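# Move the two end drills of the front row onto the ledge

## Task

Lift the drill at the far left and the drill at the far right of the tray's front row out of the tray and set them down on the ledge in front of the tray, while every other drill stays seated in the tray. The two drills must rest there on their own, not be held up by the robot. Finally open the grippers and pull the arms away.

## Robot and tools

Robot: two arms, left_arm and right_arm, each with a two-finger gripper. Their root links sit in the scene frame at left_arm (-0.002, +0.362, 0) m, quat_wxyz (+0.998, 0, 0, +0.066), and right_arm (+0.049, -0.364, 0) m, quat_wxyz (+1.000, 0, 0, +0.003). The arm names do not refer to image sides.

Scene frame: origin on the table surface midway between the arms. +x points out over the table, +z points up, and left_arm is on the +y side. Gripper frame: the fingers extend along the gripper's +z and close along its y axis. The reported end_effector_position is the pinch point between the pads, roughly 1 cm short of the fingertips.

State line in each result: `left_arm: …` | `right_arm: …`, giving end_effector_position (m) and end_effector_quat_wxyz in the scene frame. At long reach these printed positions can be a little wrong. grip_measured is the finger opening on the same -1..+1 scale you command. The last Joint positions value per arm is the opening in metres. "Hand target" is the pose the controller is currently driving toward. "pose unreachable" means the clearance check altered or blocked that arm's command. HELD next to an arm in step readings means part of that row was held back. A FAULT line means an arm stopped. MOTOR HOT appears at 85 °C. At 100 °C an OVER-TEMPERATURE FAULT drops the arm, so avoid holding loads for long.

Row layout, shared by execute_actions and move: one flat list of 14 numbers, each in [-1, 1]. The first 7 are left_arm: dx, dy, dz, rx, ry, rz, opening. The next 7 are right_arm in the same order. Always send all 14, even if only one arm should move.
- dx..rz are an offset, not an absolute pose. They are expressed in that gripper's own axes and scaled so that 1.0 = 0.6 m of translation or 180 degrees of rotation. rx, ry, rz form a single rotation vector.
- The opening is absolute: +1 is fully open (0.094 m), -1 is closed.

execute_actions(actions): a list of up to 15 actions, run in order. Each action is a table of up to 15 rows, and each row lasts one control step (1/30 s). A table with fewer rows repeats its last row until 15 steps have run, so one action lasts 0.5 s. Every row in an action is an offset from the gripper's measured pose when that action began, not from the previous row. For the first action of a call, that start is the pose in the last result of the scene. An empty list returns the current state and images without moving.

move(target, speed, blocking): target is one 14-number row. Its offsets are taken from the pose in the scene's most recent result that shows one. Each gripper follows a straight path there and turns the short way round. Both arms' paths finish together, taking 0.5 to 10 s; anything longer is cut off at 10 s. speed is the path's top speed in m/s (0.002 to 0.5, default 0.25); rotation is capped at twice that value in rad/s. The opening is sent when the move starts. The path ignores obstacles and the other arm, and the real gripper can lag, wander, or overshoot the speed, especially with the arm nearly straight. With blocking=false you get a result after 0.5 s while the motion goes on. Until a result shows that the move has ended, other moves and execute_actions are rejected, so call wait or stop. The result includes a "move:" line giving how it ended (done, off_target, moving, held, fault) and which limits acted (paced = pose clipped; held = a check blocked steps, after which the arm may jump fast). It also gives each gripper's remaining distance to its target.

wait(seconds): 0 to 10 s. Lets the simulation run with each arm holding its last command, and returns early if a running move finishes. stop(): brakes a running move; it needs distance to brake, more at speed, and the fingers keep moving. zoom_image(camera, region): camera is cam_head_left or cam_head_right (both 504x504). region is [x0, y0, x1, y1] in pixels from the top-left corner, at most 504 by 504. read_manual(section): returns only URDF licence text ("licences"). finished_scene(scene): pass the current scene number to end it for good, after the robot has held its last command. The goal must already hold and stay true.

Controller behaviour: each control step clips the commanded pose to within 70 mm and 16 degrees of the measured pose. Damped IK then favours position over orientation. A distant target may need several actions, and after an action the arm continues only as far as its last clipped pose. Arms tend to stop a centimetre or more short, usually low, and repeated zero offsets let them sag. To hold an arm in place, send the offset back to its desired pose in the first call of a reply and zeros afterwards, aiming higher if it still sags. The simulation keeps running while you compose a reply, with the last command held. Joint ranges (rad): waist -2.880..2.880, shoulder 0.000..3.142, elbow 0.000..3.019, wrist pitch -1.693..1.571, wrist yaw -1.571..1.571, wrist roll -2.094..2.094. The elbow cannot fully straighten.

Gripping: command an opening about 0.03 below grip_measured for a firm hold, or less below it for a lighter one. Pad force is about 50 to 62 N, lower on parts under 2 mm thick, and first contact can spike. Each gripper's reading may be off by up to about 1 mm, a fixed amount per gripper. Objects may get a brief tug while held, or loose ones may be nudged.

Avoid: dropping or knocking anything off the table (an automatic failure), slamming or pressing hard (faster moves and targets set deeper past contact push harder), and the two arms colliding or pushing on each other. Move smoothly and release before finishing.

Each tool is called after "Call:" as name(argument=value, ...) on one line, values as JSON.

## Session

Call:
execute_actions(actions=[])

Scene clock: 0.00 s.
left_arm: end_effector_position=(+0.5711, +0.3155, +0.2732) grip_measured=+1.000 end_effector_quat_wxyz=(+0.026, -0.266, +0.963, +0.021) | right_arm: end_effector_position=(+0.2376, -0.1654, +0.2335) grip_measured=+1.000 end_effector_quat_wxyz=(+0.052, -0.215, +0.820, +0.528)
Joint positions: left_arm=[-0.229  1.837  1.944 -1.644 -0.057 -0.636  0.094] | right_arm=[ 0.21   0.893  0.665 -1.224 -1.116 -0.222  0.094]
Joint velocities: left_arm=[-0.005 -0.005  0.032 -0.002 -0.081  0.007  0.   ] | right_arm=[ 0.005  0.005 -0.012 -0.007 -0.022 -0.11   0.   ]
Motor temperatures (°C, as the motors report them): left_arm=[24 21 23 23 24 22] | right_arm=[23 23 24 25 24 24]
Hand target (left_arm): +0.577, +0.315, +0.282; +0.037, -0.267, +0.963, +0.016
Hand target (right_arm): +0.245, -0.164, +0.246; +0.067, -0.223, +0.817, +0.528

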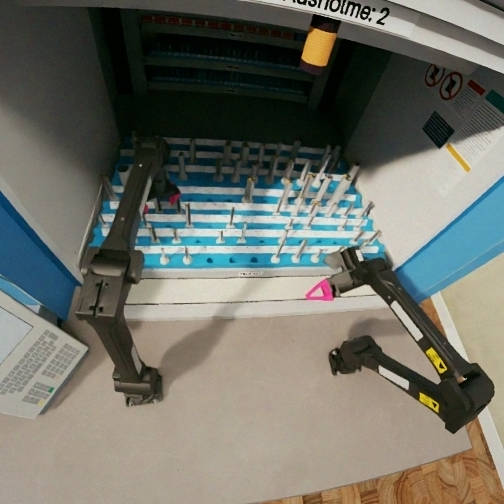

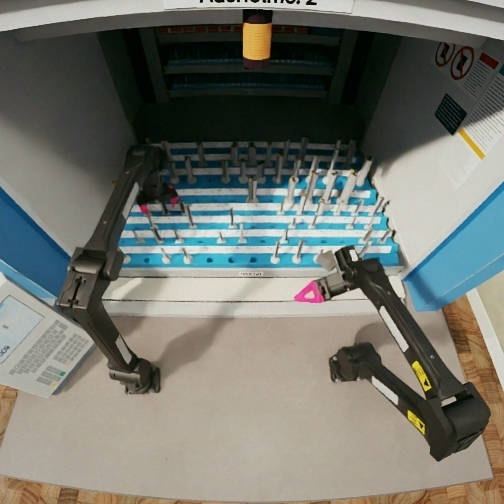

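Call:
zoom_image(camera="cam_head_left", region=[60, 130, 420, 330])

Call:
zoom_image(camera="cam_head_right", region=[60, 130, 420, 330])

Region (60, 130, 420, 330) of cam_head_left's 504x504 image, scaled by 1.400, with more detail than that image has.

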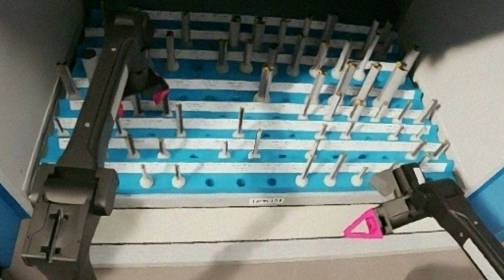

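Region (60, 130, 420, 330) of cam_head_right's 504x504 image, scaled by 1.400, with more detail than that image has.

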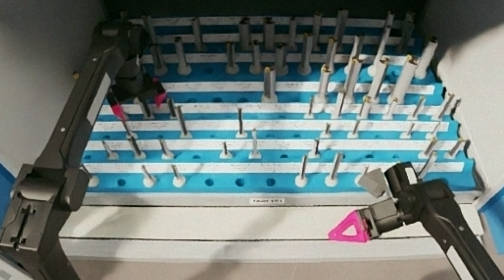

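Call:
move(target=[0,0,-0.15,0,0,0,1, 0.15,0.068,0.024,0,0,0,1], speed=0.15)

Scene clock: 15.70 s.
left_arm: end_effector_position=(+0.5631, +0.3163, +0.3379) grip_measured=+1.000 end_effector_quat_wxyz=(+0.073, -0.267, +0.961, +0.002) | right_arm: end_effector_position=(+0.1358, -0.1659, +0.2367) grip_measured=+1.000 end_effector_quat_wxyz=(+0.048, -0.214, +0.820, +0.529)
Joint positions: left_arm=[-0.229  1.771  2.017 -1.683 -0.057 -0.636  0.094] | right_arm=[ 0.385  0.444  0.507 -1.199 -1.071  0.142  0.094]
Joint velocities: left_arm=[ 0.005  0.005 -0.002  0.007 -0.051  0.007  0.   ] | right_arm=[-0.015 -0.005  0.012  0.022 -0.022 -0.022  0.   ]
Motor temperatures (°C, as the motors report them): left_arm=[24 22 26 23 24 22] | right_arm=[23 23 27 25 24 24]
Hand target (left_arm): +0.566, +0.309, +0.362; +0.096, -0.262, +0.960, -0.006
Hand target (right_arm): +0.138, -0.164, +0.237; +0.051, -0.215, +0.819, +0.530
Off the commanded pose (left_arm): 0.026 m, 6 deg.
Off the commanded pose (right_arm): 0.004 m, 1 deg.
joint sent to its limit (left arm) — the command would take joint 4 (wrist pitch) past its lower limit, so that joint was sent only as far as its limit.
move: off_target (left_arm)

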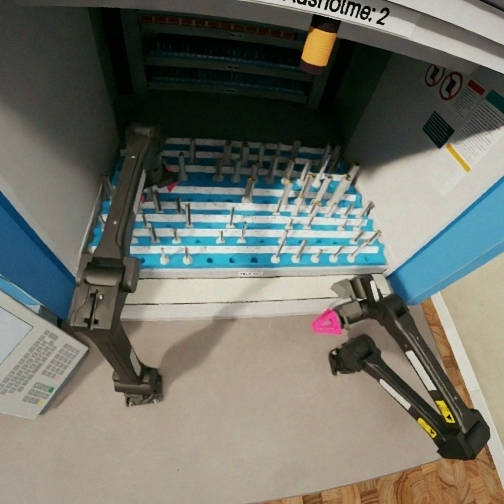

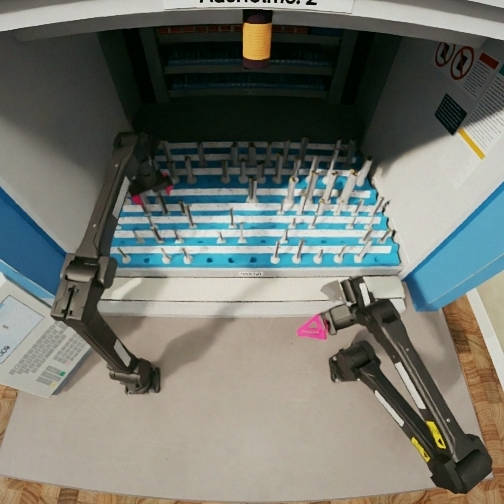

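Call:
move(target=[0.622,0.182,-0.12,0,0,0,1, 0,0,0,0,0,0,1], speed=0.25)

Call:
zoom_image(camera="cam_head_left", region=[60, 200, 420, 330])

Call:
zoom_image(camera="cam_head_right", region=[60, 200, 420, 330])

Scene clock: 27.30 s.
left_arm: end_effector_position=(+0.1822, +0.2075, +0.3637) grip_measured=+1.000 end_effector_quat_wxyz=(+0.112, -0.253, +0.957, -0.085) | right_arm: end_effector_position=(+0.1358, -0.1659, +0.2367) grip_measured=+1.000 end_effector_quat_wxyz=(+0.047, -0.212, +0.820, +0.529)
Joint positions: left_arm=[-0.901  0.845  1.224 -1.686 -0.103 -1.272  0.094] | right_arm=[ 0.385  0.444  0.507 -1.199 -1.071  0.146  0.094]
Joint velocities: left_arm=[-0.015  0.005  0.012  0.002 -0.066  0.007  0.   ] | right_arm=[-0.015  0.005 -0.002 -0.017 -0.066 -0.037  0.   ]
Motor temperatures (°C, as the motors report them): left_arm=[24 22 28 23 24 22] | right_arm=[23 23 27 25 24 24]
Hand target (left_arm): +0.181, +0.209, +0.356; +0.105, -0.260, +0.957, -0.074
Hand target (right_arm): +0.136, -0.166, +0.237; +0.048, -0.214, +0.820, +0.529
Off the commanded pose (left_arm): 0.013 m, 11 deg.
Off the commanded pose (right_arm): 0.000 m, 0 deg.
joint sent to its limit (left arm) — the command would take joint 4 (wrist pitch) past its lower limit, so that joint was sent only as far as its limit.
move: off_target (left_arm)

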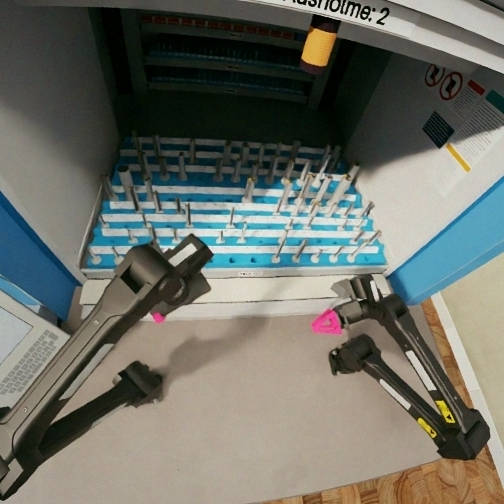

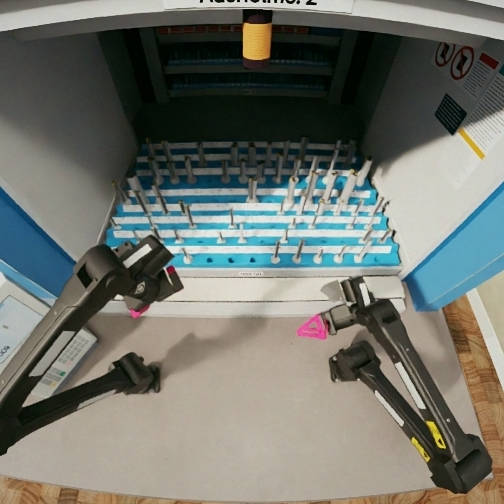

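Region (60, 200, 420, 330) of cam_head_left's 504x504 image, scaled by 1.400, with more detail than that image has; it fills the top 182 rows of this view, and the rest is white.

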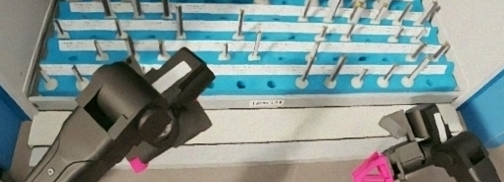

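Region (60, 200, 420, 330) of cam_head_right's 504x504 image, scaled by 1.400, with more detail than that image has; it fills the top 182 rows of this view, and the rest is white.

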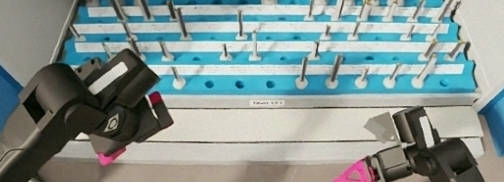

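Call:
move(target=[0.1,0.0,0.33,0,0,0,1, 0,0,0,0,0,0,1], speed=0.25)

Call:
zoom_image(camera="cam_head_left", region=[60, 210, 240, 330])

Call:
zoom_image(camera="cam_head_right", region=[60, 210, 240, 330])

Call:
zoom_image(camera="cam_head_left", region=[240, 210, 420, 330])

Call:
zoom_image(camera="cam_head_right", region=[240, 210, 420, 330])

Scene clock: 35.93 s.
left_arm: end_effector_position=(+0.1851, +0.1603, +0.1660) grip_measured=+1.000 end_effector_quat_wxyz=(+0.109, -0.251, +0.958, -0.084) | right_arm: end_effector_position=(+0.1358, -0.1659, +0.2367) grip_measured=+1.000 end_effector_quat_wxyz=(+0.047, -0.212, +0.820, +0.529)
Joint positions: left_arm=[-1.035  0.898  0.725 -1.153 -0.132 -1.399  0.094] | right_arm=[ 0.385  0.444  0.507 -1.199 -1.071  0.146  0.094]
Joint velocities: left_arm=[-0.005  0.005 -0.007 -0.012  0.022 -0.037  0.   ] | right_arm=[-0.005  0.005  0.002 -0.002 -0.051  0.007  0.   ]
Motor temperatures (°C, as the motors report them): left_arm=[24 22 27 23 24 22] | right_arm=[23 23 27 25 24 24]
Hand target (left_arm): +0.185, +0.157, +0.163; +0.110, -0.253, +0.957, -0.085
Hand target (right_arm): +0.136, -0.166, +0.237; +0.047, -0.212, +0.820, +0.529
Off the commanded pose (left_arm): 0.006 m, 0 deg.
Off the commanded pose (right_arm): 0.000 m, 0 deg.
move: done

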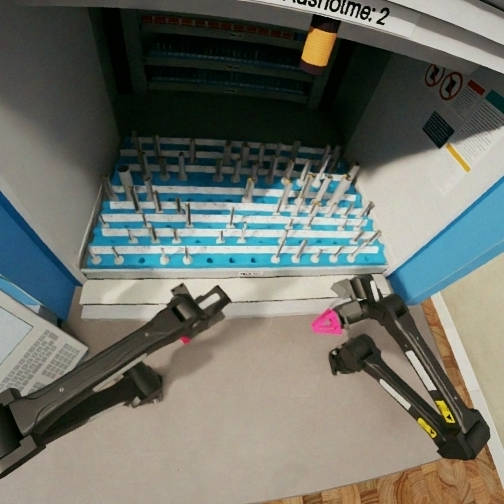

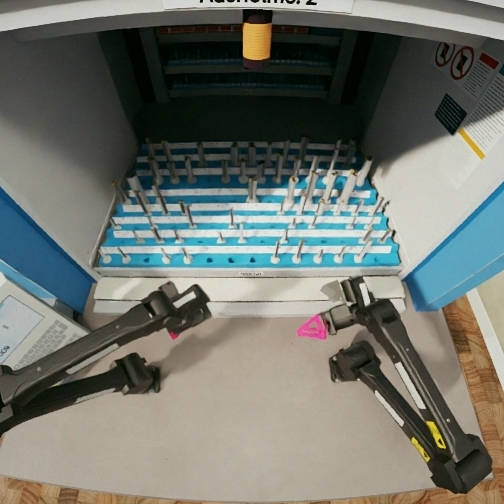

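Region (60, 210, 240, 330) of cam_head_left's 504x504 image, scaled by 2.800, with more detail than that image has.

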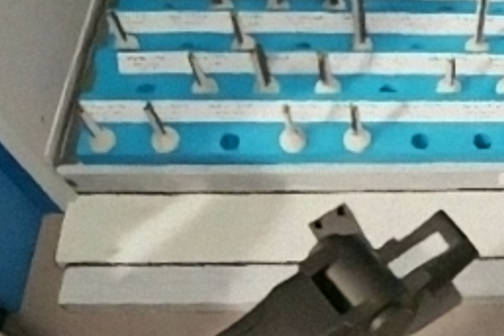

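Region (60, 210, 240, 330) of cam_head_right's 504x504 image, scaled by 2.800, with more detail than that image has.

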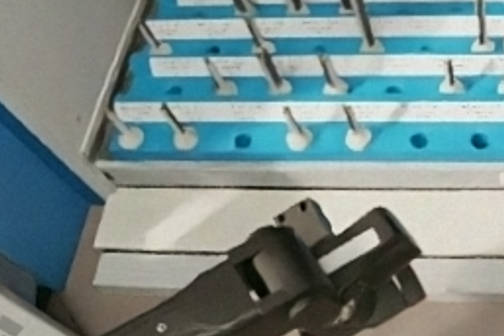

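Region (240, 210, 420, 330) of cam_head_left's 504x504 image, scaled by 2.800, with more detail than that image has.

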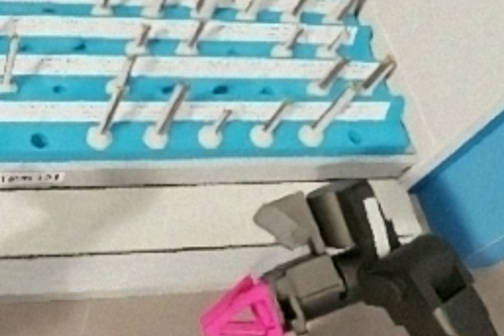

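Region (240, 210, 420, 330) of cam_head_right's 504x504 image, scaled by 2.800, with more detail than that image has.

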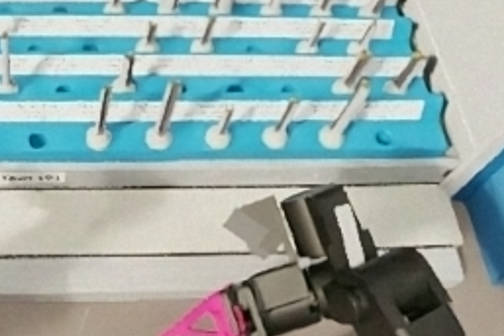

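Call:
move(target=[-0.553,0.417,-0.143,-0.048,-0.2756,0.0565,0, -0.172,-0.262,-0.431,0.395,-0.2585,-0.0567,0], speed=0.2)

Call:
zoom_image(camera="cam_head_left", region=[20, 190, 200, 330])

Call:
zoom_image(camera="cam_head_right", region=[20, 190, 200, 330])

Call:
zoom_image(camera="cam_head_left", region=[270, 190, 450, 330])

Call:
zoom_image(camera="cam_head_right", region=[270, 190, 450, 330])

Scene clock: 94.00 s.
left_arm: end_effector_position=(+0.3250, +0.5516, +0.2678) grip_measured=+0.002 end_effector_quat_wxyz=(+0.500, -0.181, +0.839, +0.119) | right_arm: end_effector_position=(+0.3244, -0.4182, +0.2433) grip_measured=+0.002 end_effector_quat_wxyz=(+0.488, -0.015, +0.873, -0.008)
Joint positions: left_arm=[ 0.448  0.724  0.598 -0.368  0.118  0.085  0.047] | right_arm=[-0.398  0.393  0.488 -0.682 -0.331 -0.247  0.047]
Joint velocities: left_arm=[-0.015 -0.005  0.017 -0.002 -0.037  0.022  0.   ] | right_arm=[-0.015 -0.005 -0.022 -0.002 -0.037  0.037  0.001]
Motor temperatures (°C, as the motors report them): left_arm=[24 21 27 23 25 22] | right_arm=[23 23 28 25 24 24]
Hand target (left_arm): +0.325, +0.555, +0.262; +0.498, -0.177, +0.840, +0.123
Hand target (right_arm): +0.328, -0.422, +0.247; +0.496, -0.009, +0.868, -0.011
Off the commanded pose (left_arm): 0.019 m, 2 deg.
Off the commanded pose (right_arm): 0.007 m, 3 deg.
move: off_target (left_arm, right_arm)

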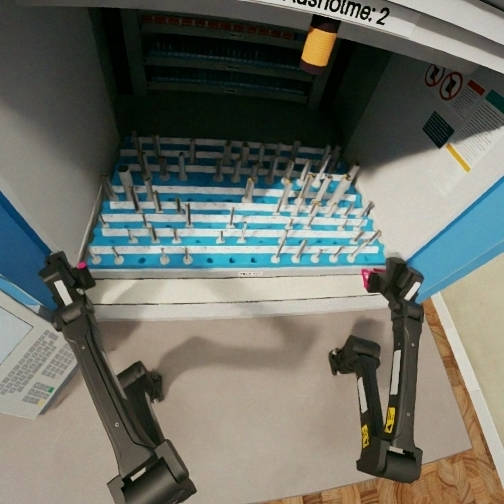

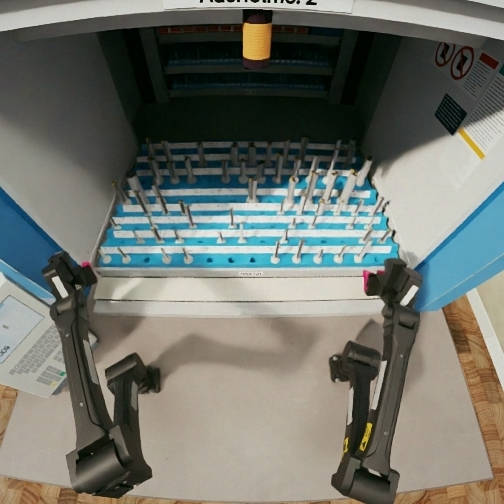

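Region (20, 190, 200, 330) of cam_head_left's 504x504 image, scaled by 2.800, with more detail than that image has.

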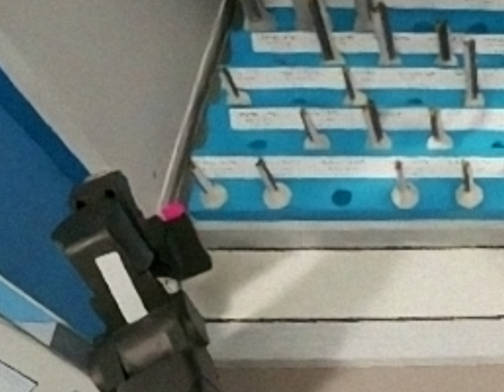

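Region (20, 190, 200, 330) of cam_head_right's 504x504 image, scaled by 2.800, with more detail than that image has.

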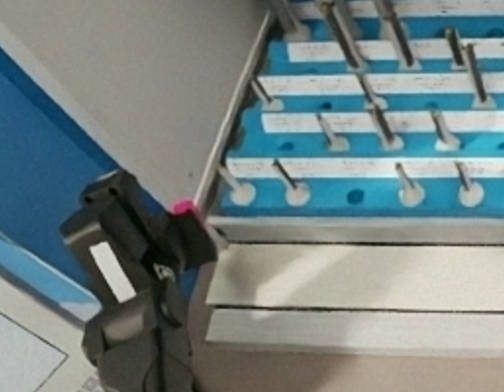

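Region (270, 190, 450, 330) of cam_head_left's 504x504 image, scaled by 2.800, with more detail than that image has.

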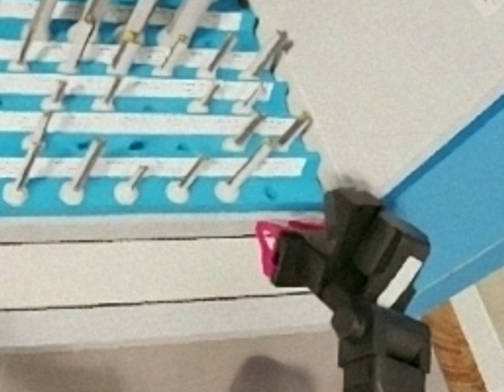

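Region (270, 190, 450, 330) of cam_head_right's 504x504 image, scaled by 2.800, with more detail than that image has.

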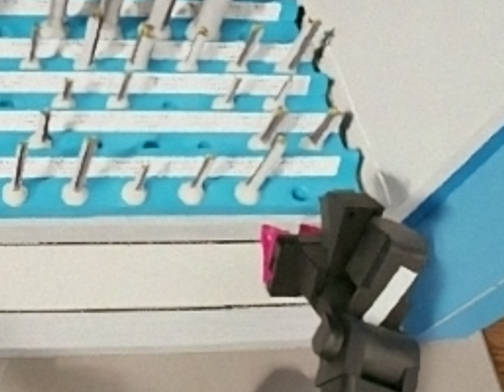

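Call:
move(target=[0.07,-0.017,0.108,0.054,-0.1,0.029,0, -0.008,-0.067,0.142,0,-0.117,0,0], speed=0.15)

Call:
zoom_image(camera="cam_head_left", region=[40, 210, 160, 300])

Call:
zoom_image(camera="cam_head_right", region=[40, 210, 160, 300])

Call:
zoom_image(camera="cam_head_left", region=[300, 210, 420, 300])

Call:
zoom_image(camera="cam_head_right", region=[300, 210, 420, 300])

Scene clock: 137.67 s.
left_arm: end_effector_position=(+0.3663, +0.5574, +0.2043) grip_measured=+0.002 end_effector_quat_wxyz=(+0.634, -0.078, +0.763, +0.096) | right_arm: end_effector_position=(+0.3966, -0.4553, +0.1955) grip_measured=+0.002 end_effector_quat_wxyz=(+0.628, -0.018, +0.778, -0.006)
Joint positions: left_arm=[0.513 1.035 0.351 0.492 0.386 0.121 0.047] | right_arm=[-0.482  0.79   0.247  0.303 -0.477 -0.145  0.047]
Joint velocities: left_arm=[ 0.005 -0.024 -0.017 -0.027 -0.022 -0.081  0.   ] | right_arm=[ 0.005 -0.015 -0.002  0.007  0.007  0.007 -0.   ]
Motor temperatures (°C, as the motors report them): left_arm=[24 21 28 24 25 22] | right_arm=[23 23 29 25 24 24]
Hand target (left_arm): +0.363, +0.560, +0.198; +0.632, -0.078, +0.765, +0.101
Hand target (right_arm): +0.397, -0.458, +0.203; +0.638, -0.016, +0.770, -0.009
Off the commanded pose (left_arm): 0.006 m, 0 deg.
Off the commanded pose (right_arm): 0.010 m, 2 deg.
move: done

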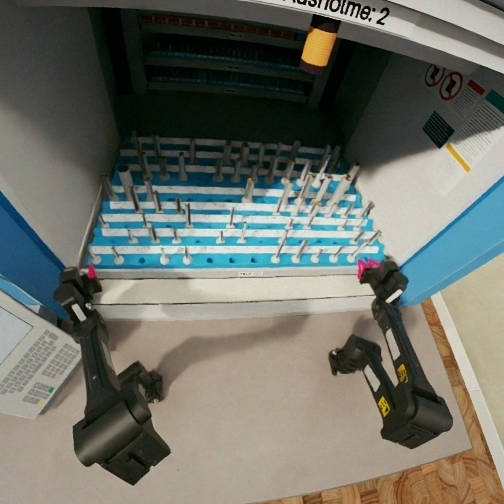

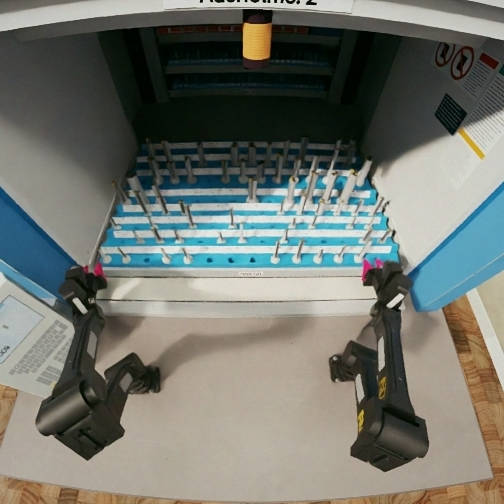

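Region (40, 210, 160, 300) of cam_head_left's 504x504 image, scaled by 4.200, with more detail than that image has; it fills the top 378 rows of this view, and the rest is white.

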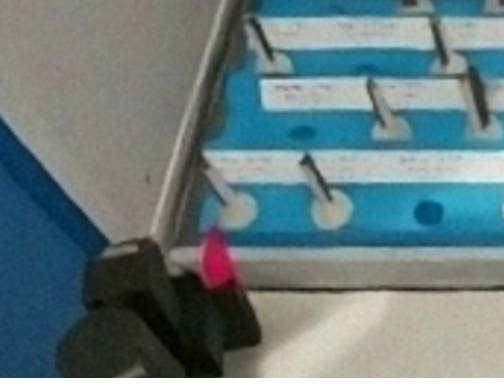

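Region (40, 210, 160, 300) of cam_head_right's 504x504 image, scaled by 4.200, with more detail than that image has; it fills the top 378 rows of this view, and the rest is white.

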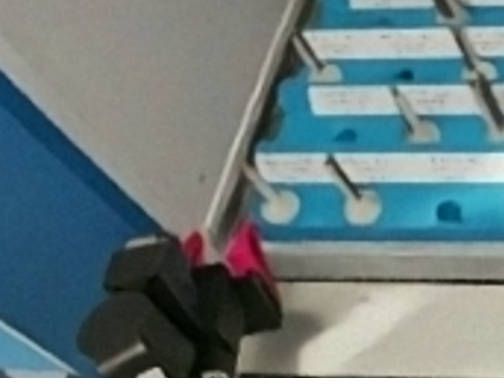

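Region (300, 210, 420, 300) of cam_head_left's 504x504 image, scaled by 4.200, with more detail than that image has; it fills the top 378 rows of this view, and the rest is white.

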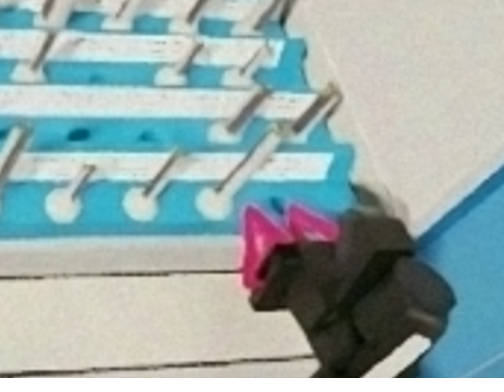

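Region (300, 210, 420, 300) of cam_head_right's 504x504 image, scaled by 4.200, with more detail than that image has; it fills the top 378 rows of this view, and the rest is white.

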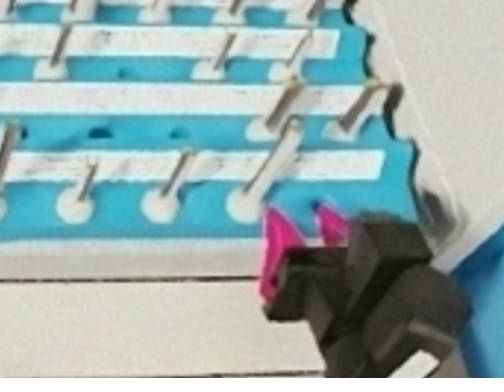

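Call:
move(target=[0.027,-0.044,0.064,0,0,0,0, 0.005,0.023,0.028,0,0,0,0], speed=0.08)

Call:
zoom_image(camera="cam_head_left", region=[40, 210, 160, 300])

Call:
zoom_image(camera="cam_head_right", region=[40, 210, 160, 300])

Call:
zoom_image(camera="cam_head_left", region=[300, 210, 420, 300])

Call:
zoom_image(camera="cam_head_right", region=[300, 210, 420, 300])

Scene clock: 158.87 s.
left_arm: end_effector_position=(+0.3975, +0.5399, +0.1704) grip_measured=+0.002 end_effector_quat_wxyz=(+0.624, -0.079, +0.772, +0.096) | right_arm: end_effector_position=(+0.4095, -0.4421, +0.1838) grip_measured=+0.002 end_effector_quat_wxyz=(+0.619, -0.018, +0.785, -0.005)
Joint positions: left_arm=[0.39  1.201 0.351 0.639 0.261 0.107 0.047] | right_arm=[-0.396  0.853  0.247  0.35  -0.392 -0.131  0.047]
Joint velocities: left_arm=[-0.005 -0.015  0.002 -0.007  0.037  0.066  0.001] | right_arm=[ 0.015 -0.005 -0.007 -0.012 -0.051  0.007  0.001]
Motor temperatures (°C, as the motors report them): left_arm=[24 21 27 24 25 22] | right_arm=[23 23 29 25 24 24]
Hand target (left_arm): +0.407, +0.541, +0.180; +0.634, -0.079, +0.763, +0.095
Hand target (right_arm): +0.412, -0.441, +0.189; +0.628, -0.018, +0.778, -0.005
Off the commanded pose (left_arm): 0.013 m, 1 deg.
Off the commanded pose (right_arm): 0.005 m, 1 deg.
move: off_target (left_arm)

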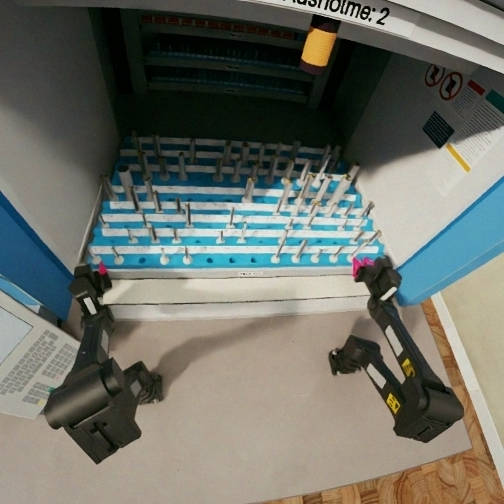

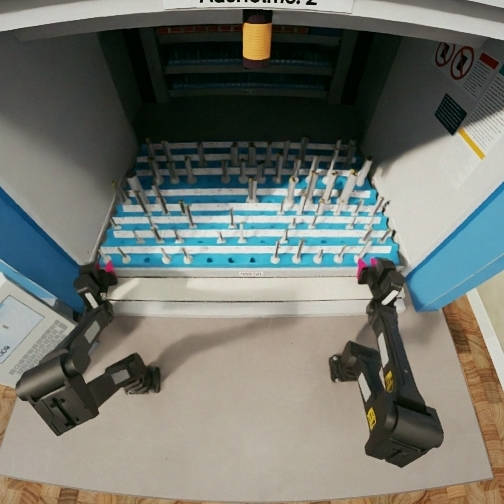

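Region (40, 210, 160, 300) of cam_head_left's 504x504 image, scaled by 4.200, with more detail than that image has; it fills the top 378 rows of this view, and the rest is white.

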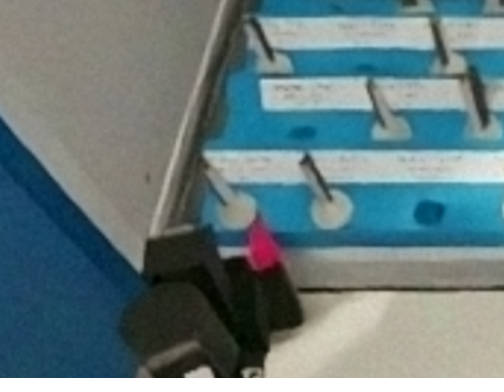

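Region (40, 210, 160, 300) of cam_head_right's 504x504 image, scaled by 4.200, with more detail than that image has; it fills the top 378 rows of this view, and the rest is white.

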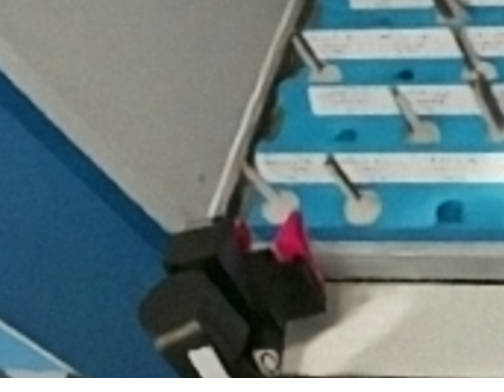

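Region (300, 210, 420, 300) of cam_head_left's 504x504 image, scaled by 4.200, with more detail than that image has; it fills the top 378 rows of this view, and the rest is white.

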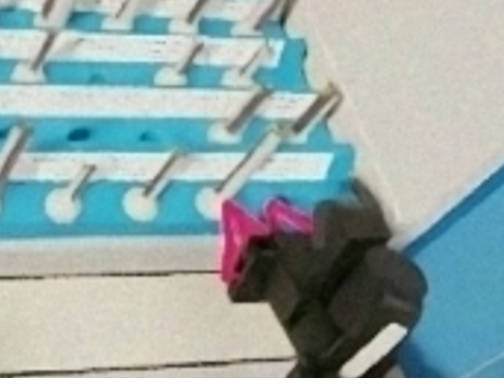

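Region (300, 210, 420, 300) of cam_head_right's 504x504 image, scaled by 4.200, with more detail than that image has; it fills the top 378 rows of this view, and the rest is white.

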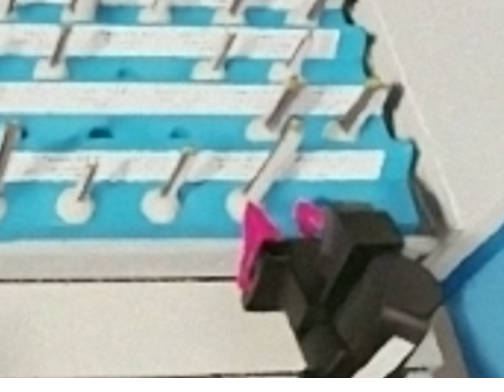

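Call:
move(target=[-0.035,0,0.05,0,-0.005,0,0, -0.024,0.01,0.042,0,-0.005,0,0], speed=0.05)

Call:
zoom_image(camera="cam_head_left", region=[40, 210, 160, 300])

Call:
zoom_image(camera="cam_head_right", region=[40, 210, 160, 300])

Call:
zoom_image(camera="cam_head_left", region=[300, 210, 420, 300])

Call:
zoom_image(camera="cam_head_right", region=[300, 210, 420, 300])

Scene clock: 179.20 s.
left_arm: end_effector_position=(+0.4117, +0.5437, +0.1712) grip_measured=+0.002 end_effector_quat_wxyz=(+0.622, -0.080, +0.773, +0.099) | right_arm: end_effector_position=(+0.4191, -0.4319, +0.1622) grip_measured=+0.002 end_effector_quat_wxyz=(+0.599, -0.013, +0.801, +0.001)
Joint positions: left_arm=[0.373 1.241 0.387 0.639 0.238 0.106 0.047] | right_arm=[-0.334  0.933  0.247  0.383 -0.332 -0.117  0.047]
Joint velocities: left_arm=[-0.005 -0.005 -0.007  0.007 -0.051  0.066  0.001] | right_arm=[-0.005 -0.015 -0.002 -0.002 -0.051  0.007 -0.001]
Motor temperatures (°C, as the motors report them): left_arm=[24 21 28 24 25 22] | right_arm=[23 23 29 25 24 24]
Hand target (left_arm): +0.429, +0.547, +0.185; +0.630, -0.078, +0.767, +0.097
Hand target (right_arm): +0.435, -0.435, +0.192; +0.625, -0.018, +0.780, -0.005
Off the commanded pose (left_arm): 0.023 m, 1 deg.
Off the commanded pose (right_arm): 0.035 m, 4 deg.
move: off_target (left_arm, right_arm)

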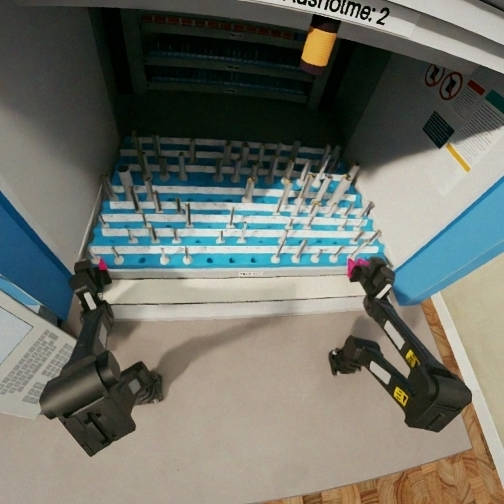

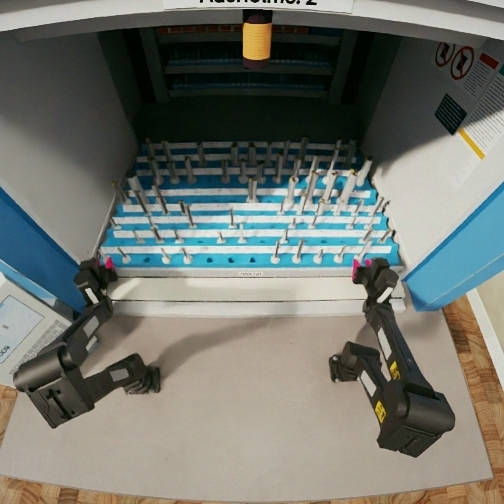

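Region (40, 210, 160, 300) of cam_head_left's 504x504 image, scaled by 4.200, with more detail than that image has; it fills the top 378 rows of this view, and the rest is white.

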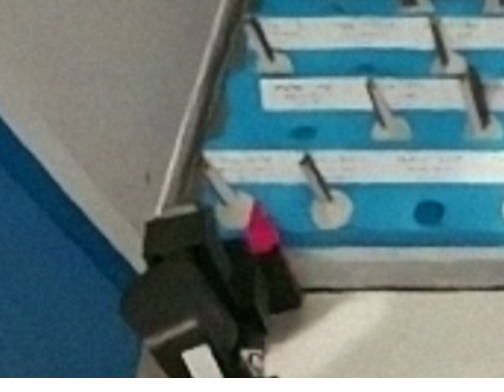

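Region (40, 210, 160, 300) of cam_head_right's 504x504 image, scaled by 4.200, with more detail than that image has; it fills the top 378 rows of this view, and the rest is white.

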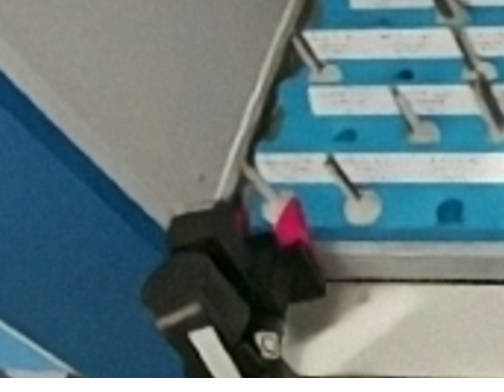

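Region (300, 210, 420, 300) of cam_head_left's 504x504 image, scaled by 4.200, with more detail than that image has; it fills the top 378 rows of this view, and the rest is white.

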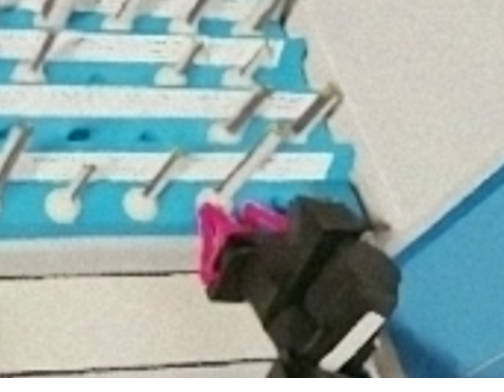

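Region (300, 210, 420, 300) of cam_head_right's 504x504 image, scaled by 4.200, with more detail than that image has; it fills the top 378 rows of this view, and the rest is white.

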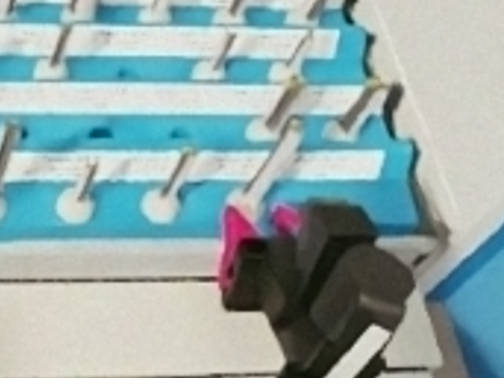

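Call:
move(target=[-0.055,0,0.062,0,-0.01,0,0, -0.109,-0.008,0.027,0,-0.044,0,0], speed=0.05)

Call:
zoom_image(camera="cam_head_left", region=[40, 210, 160, 300])

Call:
zoom_image(camera="cam_head_right", region=[40, 210, 160, 300])

Call:
zoom_image(camera="cam_head_left", region=[300, 210, 420, 300])

Call:
zoom_image(camera="cam_head_right", region=[300, 210, 420, 300])

Scene clock: 189.53 s.
left_arm: end_effector_position=(+0.4340, +0.5497, +0.1813) grip_measured=+0.002 end_effector_quat_wxyz=(+0.625, -0.079, +0.770, +0.104) | right_arm: end_effector_position=(+0.4331, -0.4328, +0.1853) grip_measured=+0.002 end_effector_quat_wxyz=(+0.624, -0.007, +0.781, +0.006)
Joint positions: left_arm=[0.353 1.283 0.449 0.63  0.213 0.106 0.047] | right_arm=[-0.323  0.949  0.28   0.433 -0.328 -0.077  0.047]
Joint velocities: left_arm=[ 0.005 -0.005  0.002  0.002 -0.007  0.022  0.001] | right_arm=[-0.005  0.005 -0.012 -0.012 -0.066 -0.022  0.001]
Motor temperatures (°C, as the motors report them): left_arm=[24 21 29 24 25 22] | right_arm=[23 23 30 26 24 24]
Hand target (left_arm): +0.452, +0.553, +0.196; +0.634, -0.079, +0.763, +0.100
Hand target (right_arm): +0.451, -0.436, +0.220; +0.653, -0.013, +0.758, +0.001
Off the commanded pose (left_arm): 0.025 m, 1 deg.
Off the commanded pose (right_arm): 0.041 m, 4 deg.
move: off_target (left_arm, right_arm)

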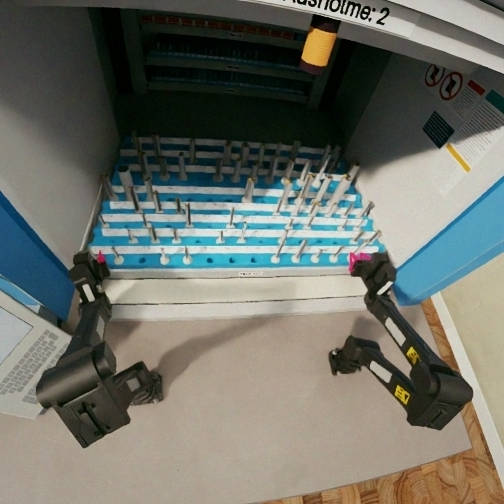

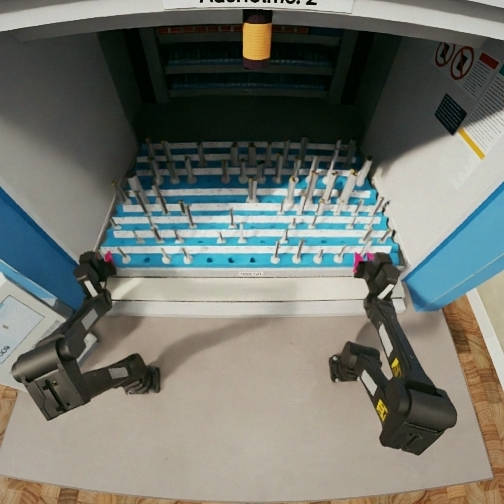

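Region (40, 210, 160, 300) of cam_head_left's 504x504 image, scaled by 4.200, with more detail than that image has; it fills the top 378 rows of this view, and the rest is white.

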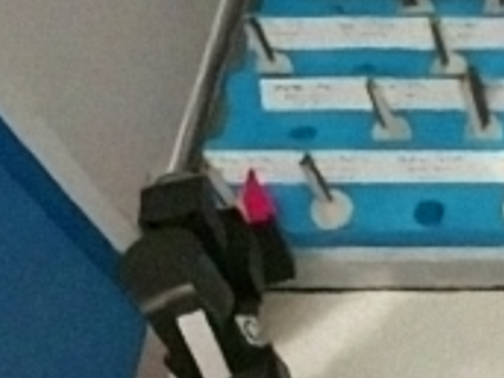

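Region (40, 210, 160, 300) of cam_head_right's 504x504 image, scaled by 4.200, with more detail than that image has; it fills the top 378 rows of this view, and the rest is white.

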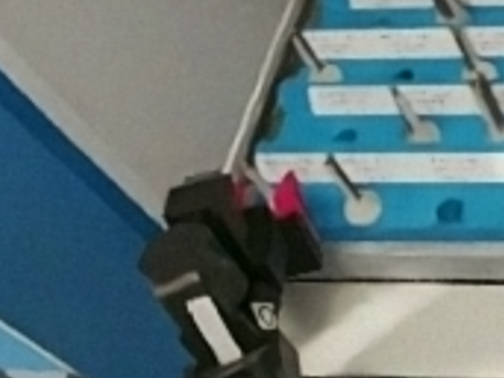

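Region (300, 210, 420, 300) of cam_head_left's 504x504 image, scaled by 4.200, with more detail than that image has; it fills the top 378 rows of this view, and the rest is white.

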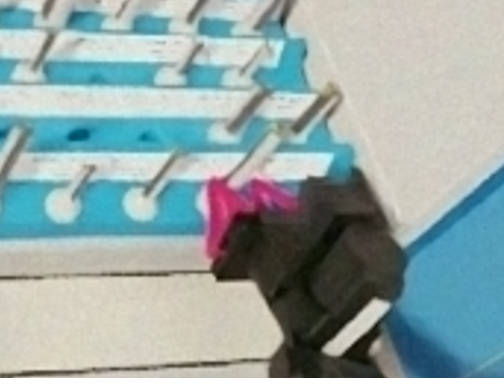

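Region (300, 210, 420, 300) of cam_head_right's 504x504 image, scaled by 4.200, with more detail than that image has; it fills the top 378 rows of this view, and the rest is white.

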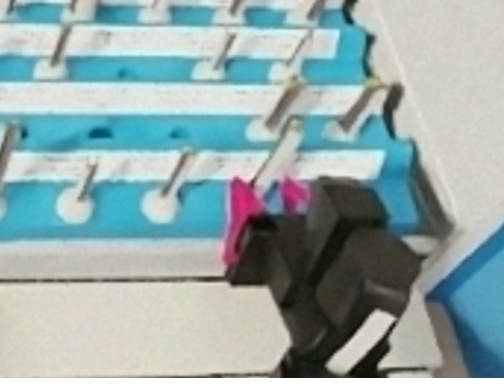

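Call:
move(target=[-0.024,-0.002,0.04,0,-0.007,0,0, -0.068,-0.005,0.039,0,-0.022,0,0], speed=0.05)

Call:
zoom_image(camera="cam_head_right", region=[40, 210, 160, 300])

Call:
zoom_image(camera="cam_head_left", region=[300, 210, 420, 300])

Call:
zoom_image(camera="cam_head_right", region=[300, 210, 420, 300])

Scene clock: 200.00 s.
left_arm: end_effector_position=(+0.4383, +0.5504, +0.1711) grip_measured=+0.002 end_effector_quat_wxyz=(+0.616, -0.082, +0.776, +0.103) | right_arm: end_effector_position=(+0.4448, -0.4329, +0.1859) grip_measured=+0.002 end_effector_quat_wxyz=(+0.622, -0.001, +0.783, +0.011)
Joint positions: left_arm=[0.345 1.313 0.457 0.63  0.2   0.106 0.047] | right_arm=[-0.308  0.994  0.306  0.448 -0.313 -0.06   0.047]
Joint velocities: left_arm=[-0.005 -0.015 -0.017 -0.007  0.022 -0.037 -0.001] | right_arm=[-0.005  0.005 -0.007 -0.017  0.051  0.022  0.   ]
Motor temperatures (°C, as the motors report them): left_arm=[24 21 29 24 25 22] | right_arm=[23 23 31 26 24 24]
Hand target (left_arm): +0.458, +0.554, +0.191; +0.634, -0.078, +0.763, +0.104
Hand target (right_arm): +0.462, -0.435, +0.220; +0.650, -0.007, +0.760, +0.006
Off the commanded pose (left_arm): 0.029 m, 3 deg.
Off the commanded pose (right_arm): 0.040 m, 4 deg.
move: off_target (left_arm, right_arm)

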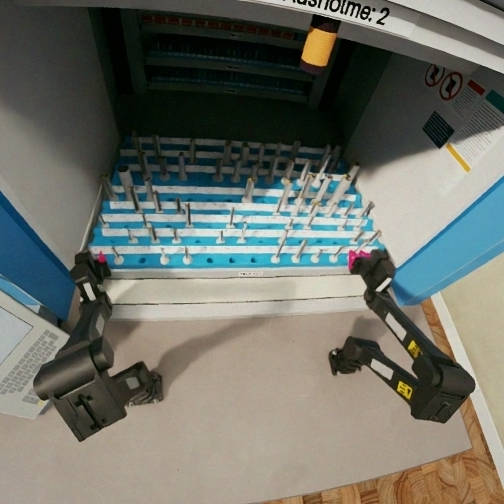

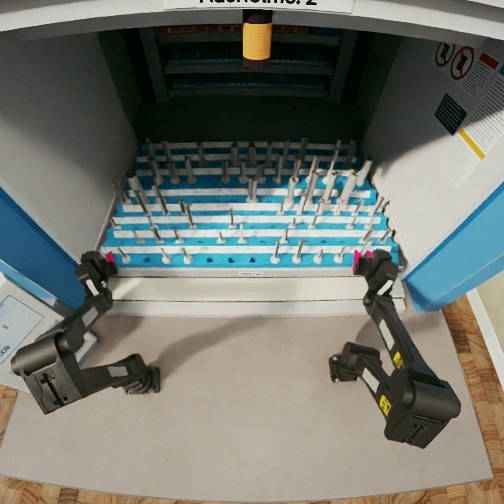

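Region (40, 210, 160, 300) of cam_head_right's 504x504 image, scaled by 4.200, with more detail than that image has; it fills the top 378 rows of this view, and the rest is white.

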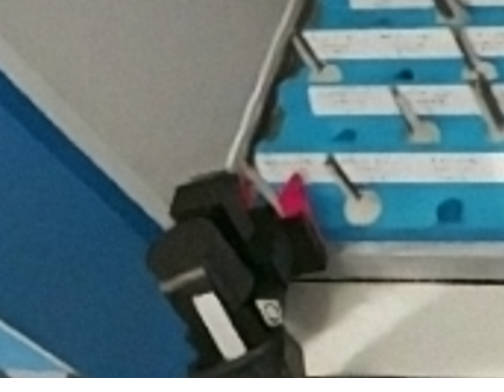

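Region (300, 210, 420, 300) of cam_head_left's 504x504 image, scaled by 4.200, with more detail than that image has; it fills the top 378 rows of this view, and the rest is white.

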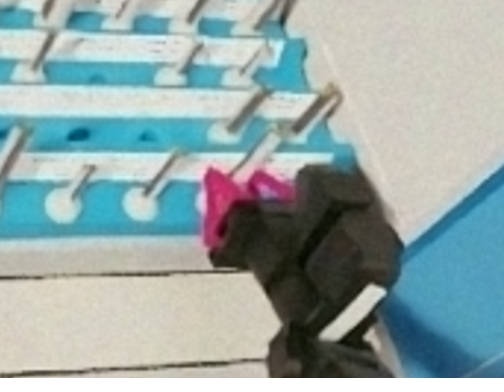

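Region (300, 210, 420, 300) of cam_head_right's 504x504 image, scaled by 4.200, with more detail than that image has; it fills the top 378 rows of this view, and the rest is white.

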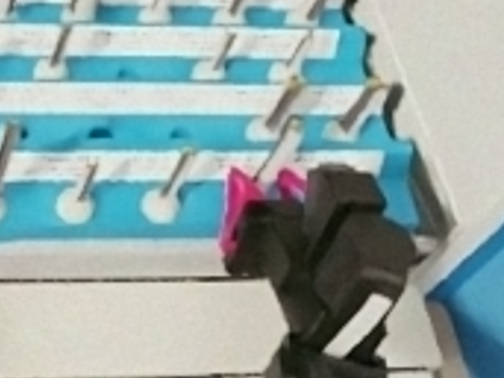

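Call:
move(target=[-0.015,0,0.012,0,-0.005,0,-0.85, -0.03,0,0.01,0,-0.01,0,-0.85], speed=0.05)

Call:
zoom_image(camera="cam_head_right", region=[40, 210, 160, 300])

Call:
zoom_image(camera="cam_head_right", region=[300, 210, 420, 300])

Scene clock: 203.37 s.
left_arm: end_effector_position=(+0.4387, +0.5517, +0.1772) grip_measured=-0.816 end_effector_quat_wxyz=(+0.624, -0.091, +0.770, +0.100) | right_arm: end_effector_position=(+0.4443, -0.4374, +0.1858) grip_measured=-0.739 end_effector_quat_wxyz=(+0.622, +0.002, +0.783, +0.002)
Joint positions: left_arm=[0.346 1.306 0.459 0.639 0.197 0.082 0.009] | right_arm=[-0.314  0.994  0.306  0.448 -0.3   -0.067  0.012]
Joint velocities: left_arm=[-0.005  0.005 -0.022  0.002  0.007 -0.037 -0.   ] | right_arm=[ 0.005 -0.005 -0.002  0.002  0.081 -0.066 -0.   ]
Motor temperatures (°C, as the motors report them): left_arm=[24 21 29 24 25 22] | right_arm=[23 23 31 26 24 24]
Hand target (left_arm): +0.447, +0.553, +0.178; +0.622, -0.082, +0.772, +0.104
Hand target (right_arm): +0.454, -0.433, +0.202; +0.634, -0.001, +0.773, +0.011
Off the commanded pose (left_arm): 0.008 m, 1 deg.
Off the commanded pose (right_arm): 0.020 m, 2 deg.
move: off_target (right_arm)

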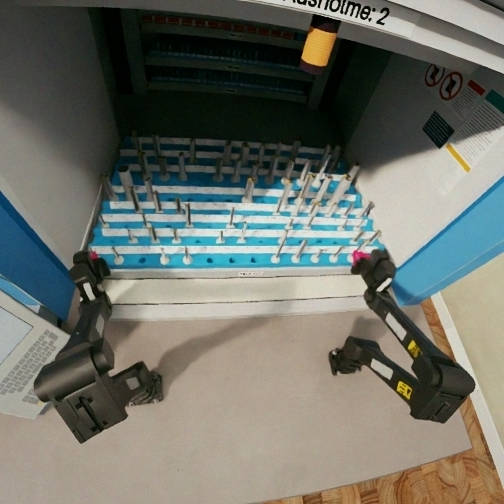

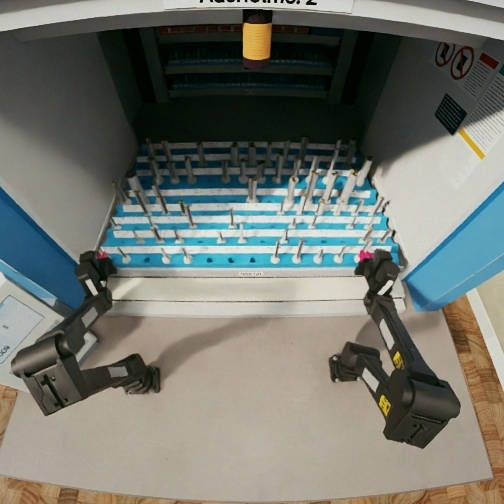

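Region (40, 210, 160, 300) of cam_head_right's 504x504 image, scaled by 4.200, with more detail than that image has; it fills the top 378 rows of this view, and the rest is white.

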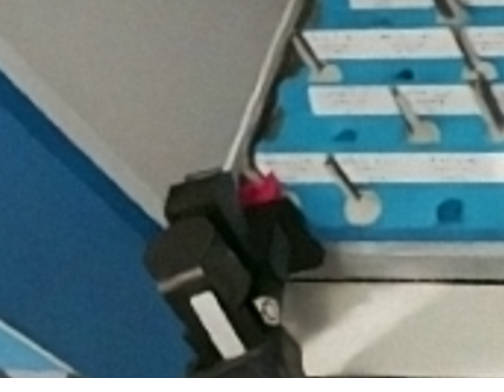

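Region (300, 210, 420, 300) of cam_head_right's 504x504 image, scaled by 4.200, with more detail than that image has; it fills the top 378 rows of this view, and the rest is white.

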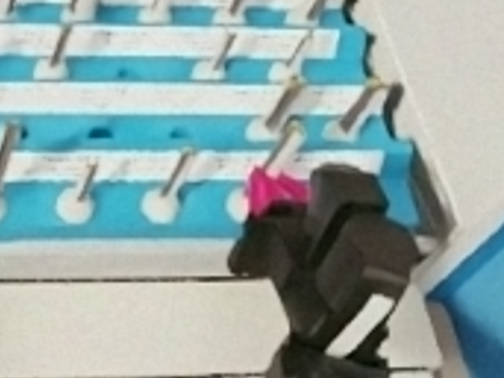

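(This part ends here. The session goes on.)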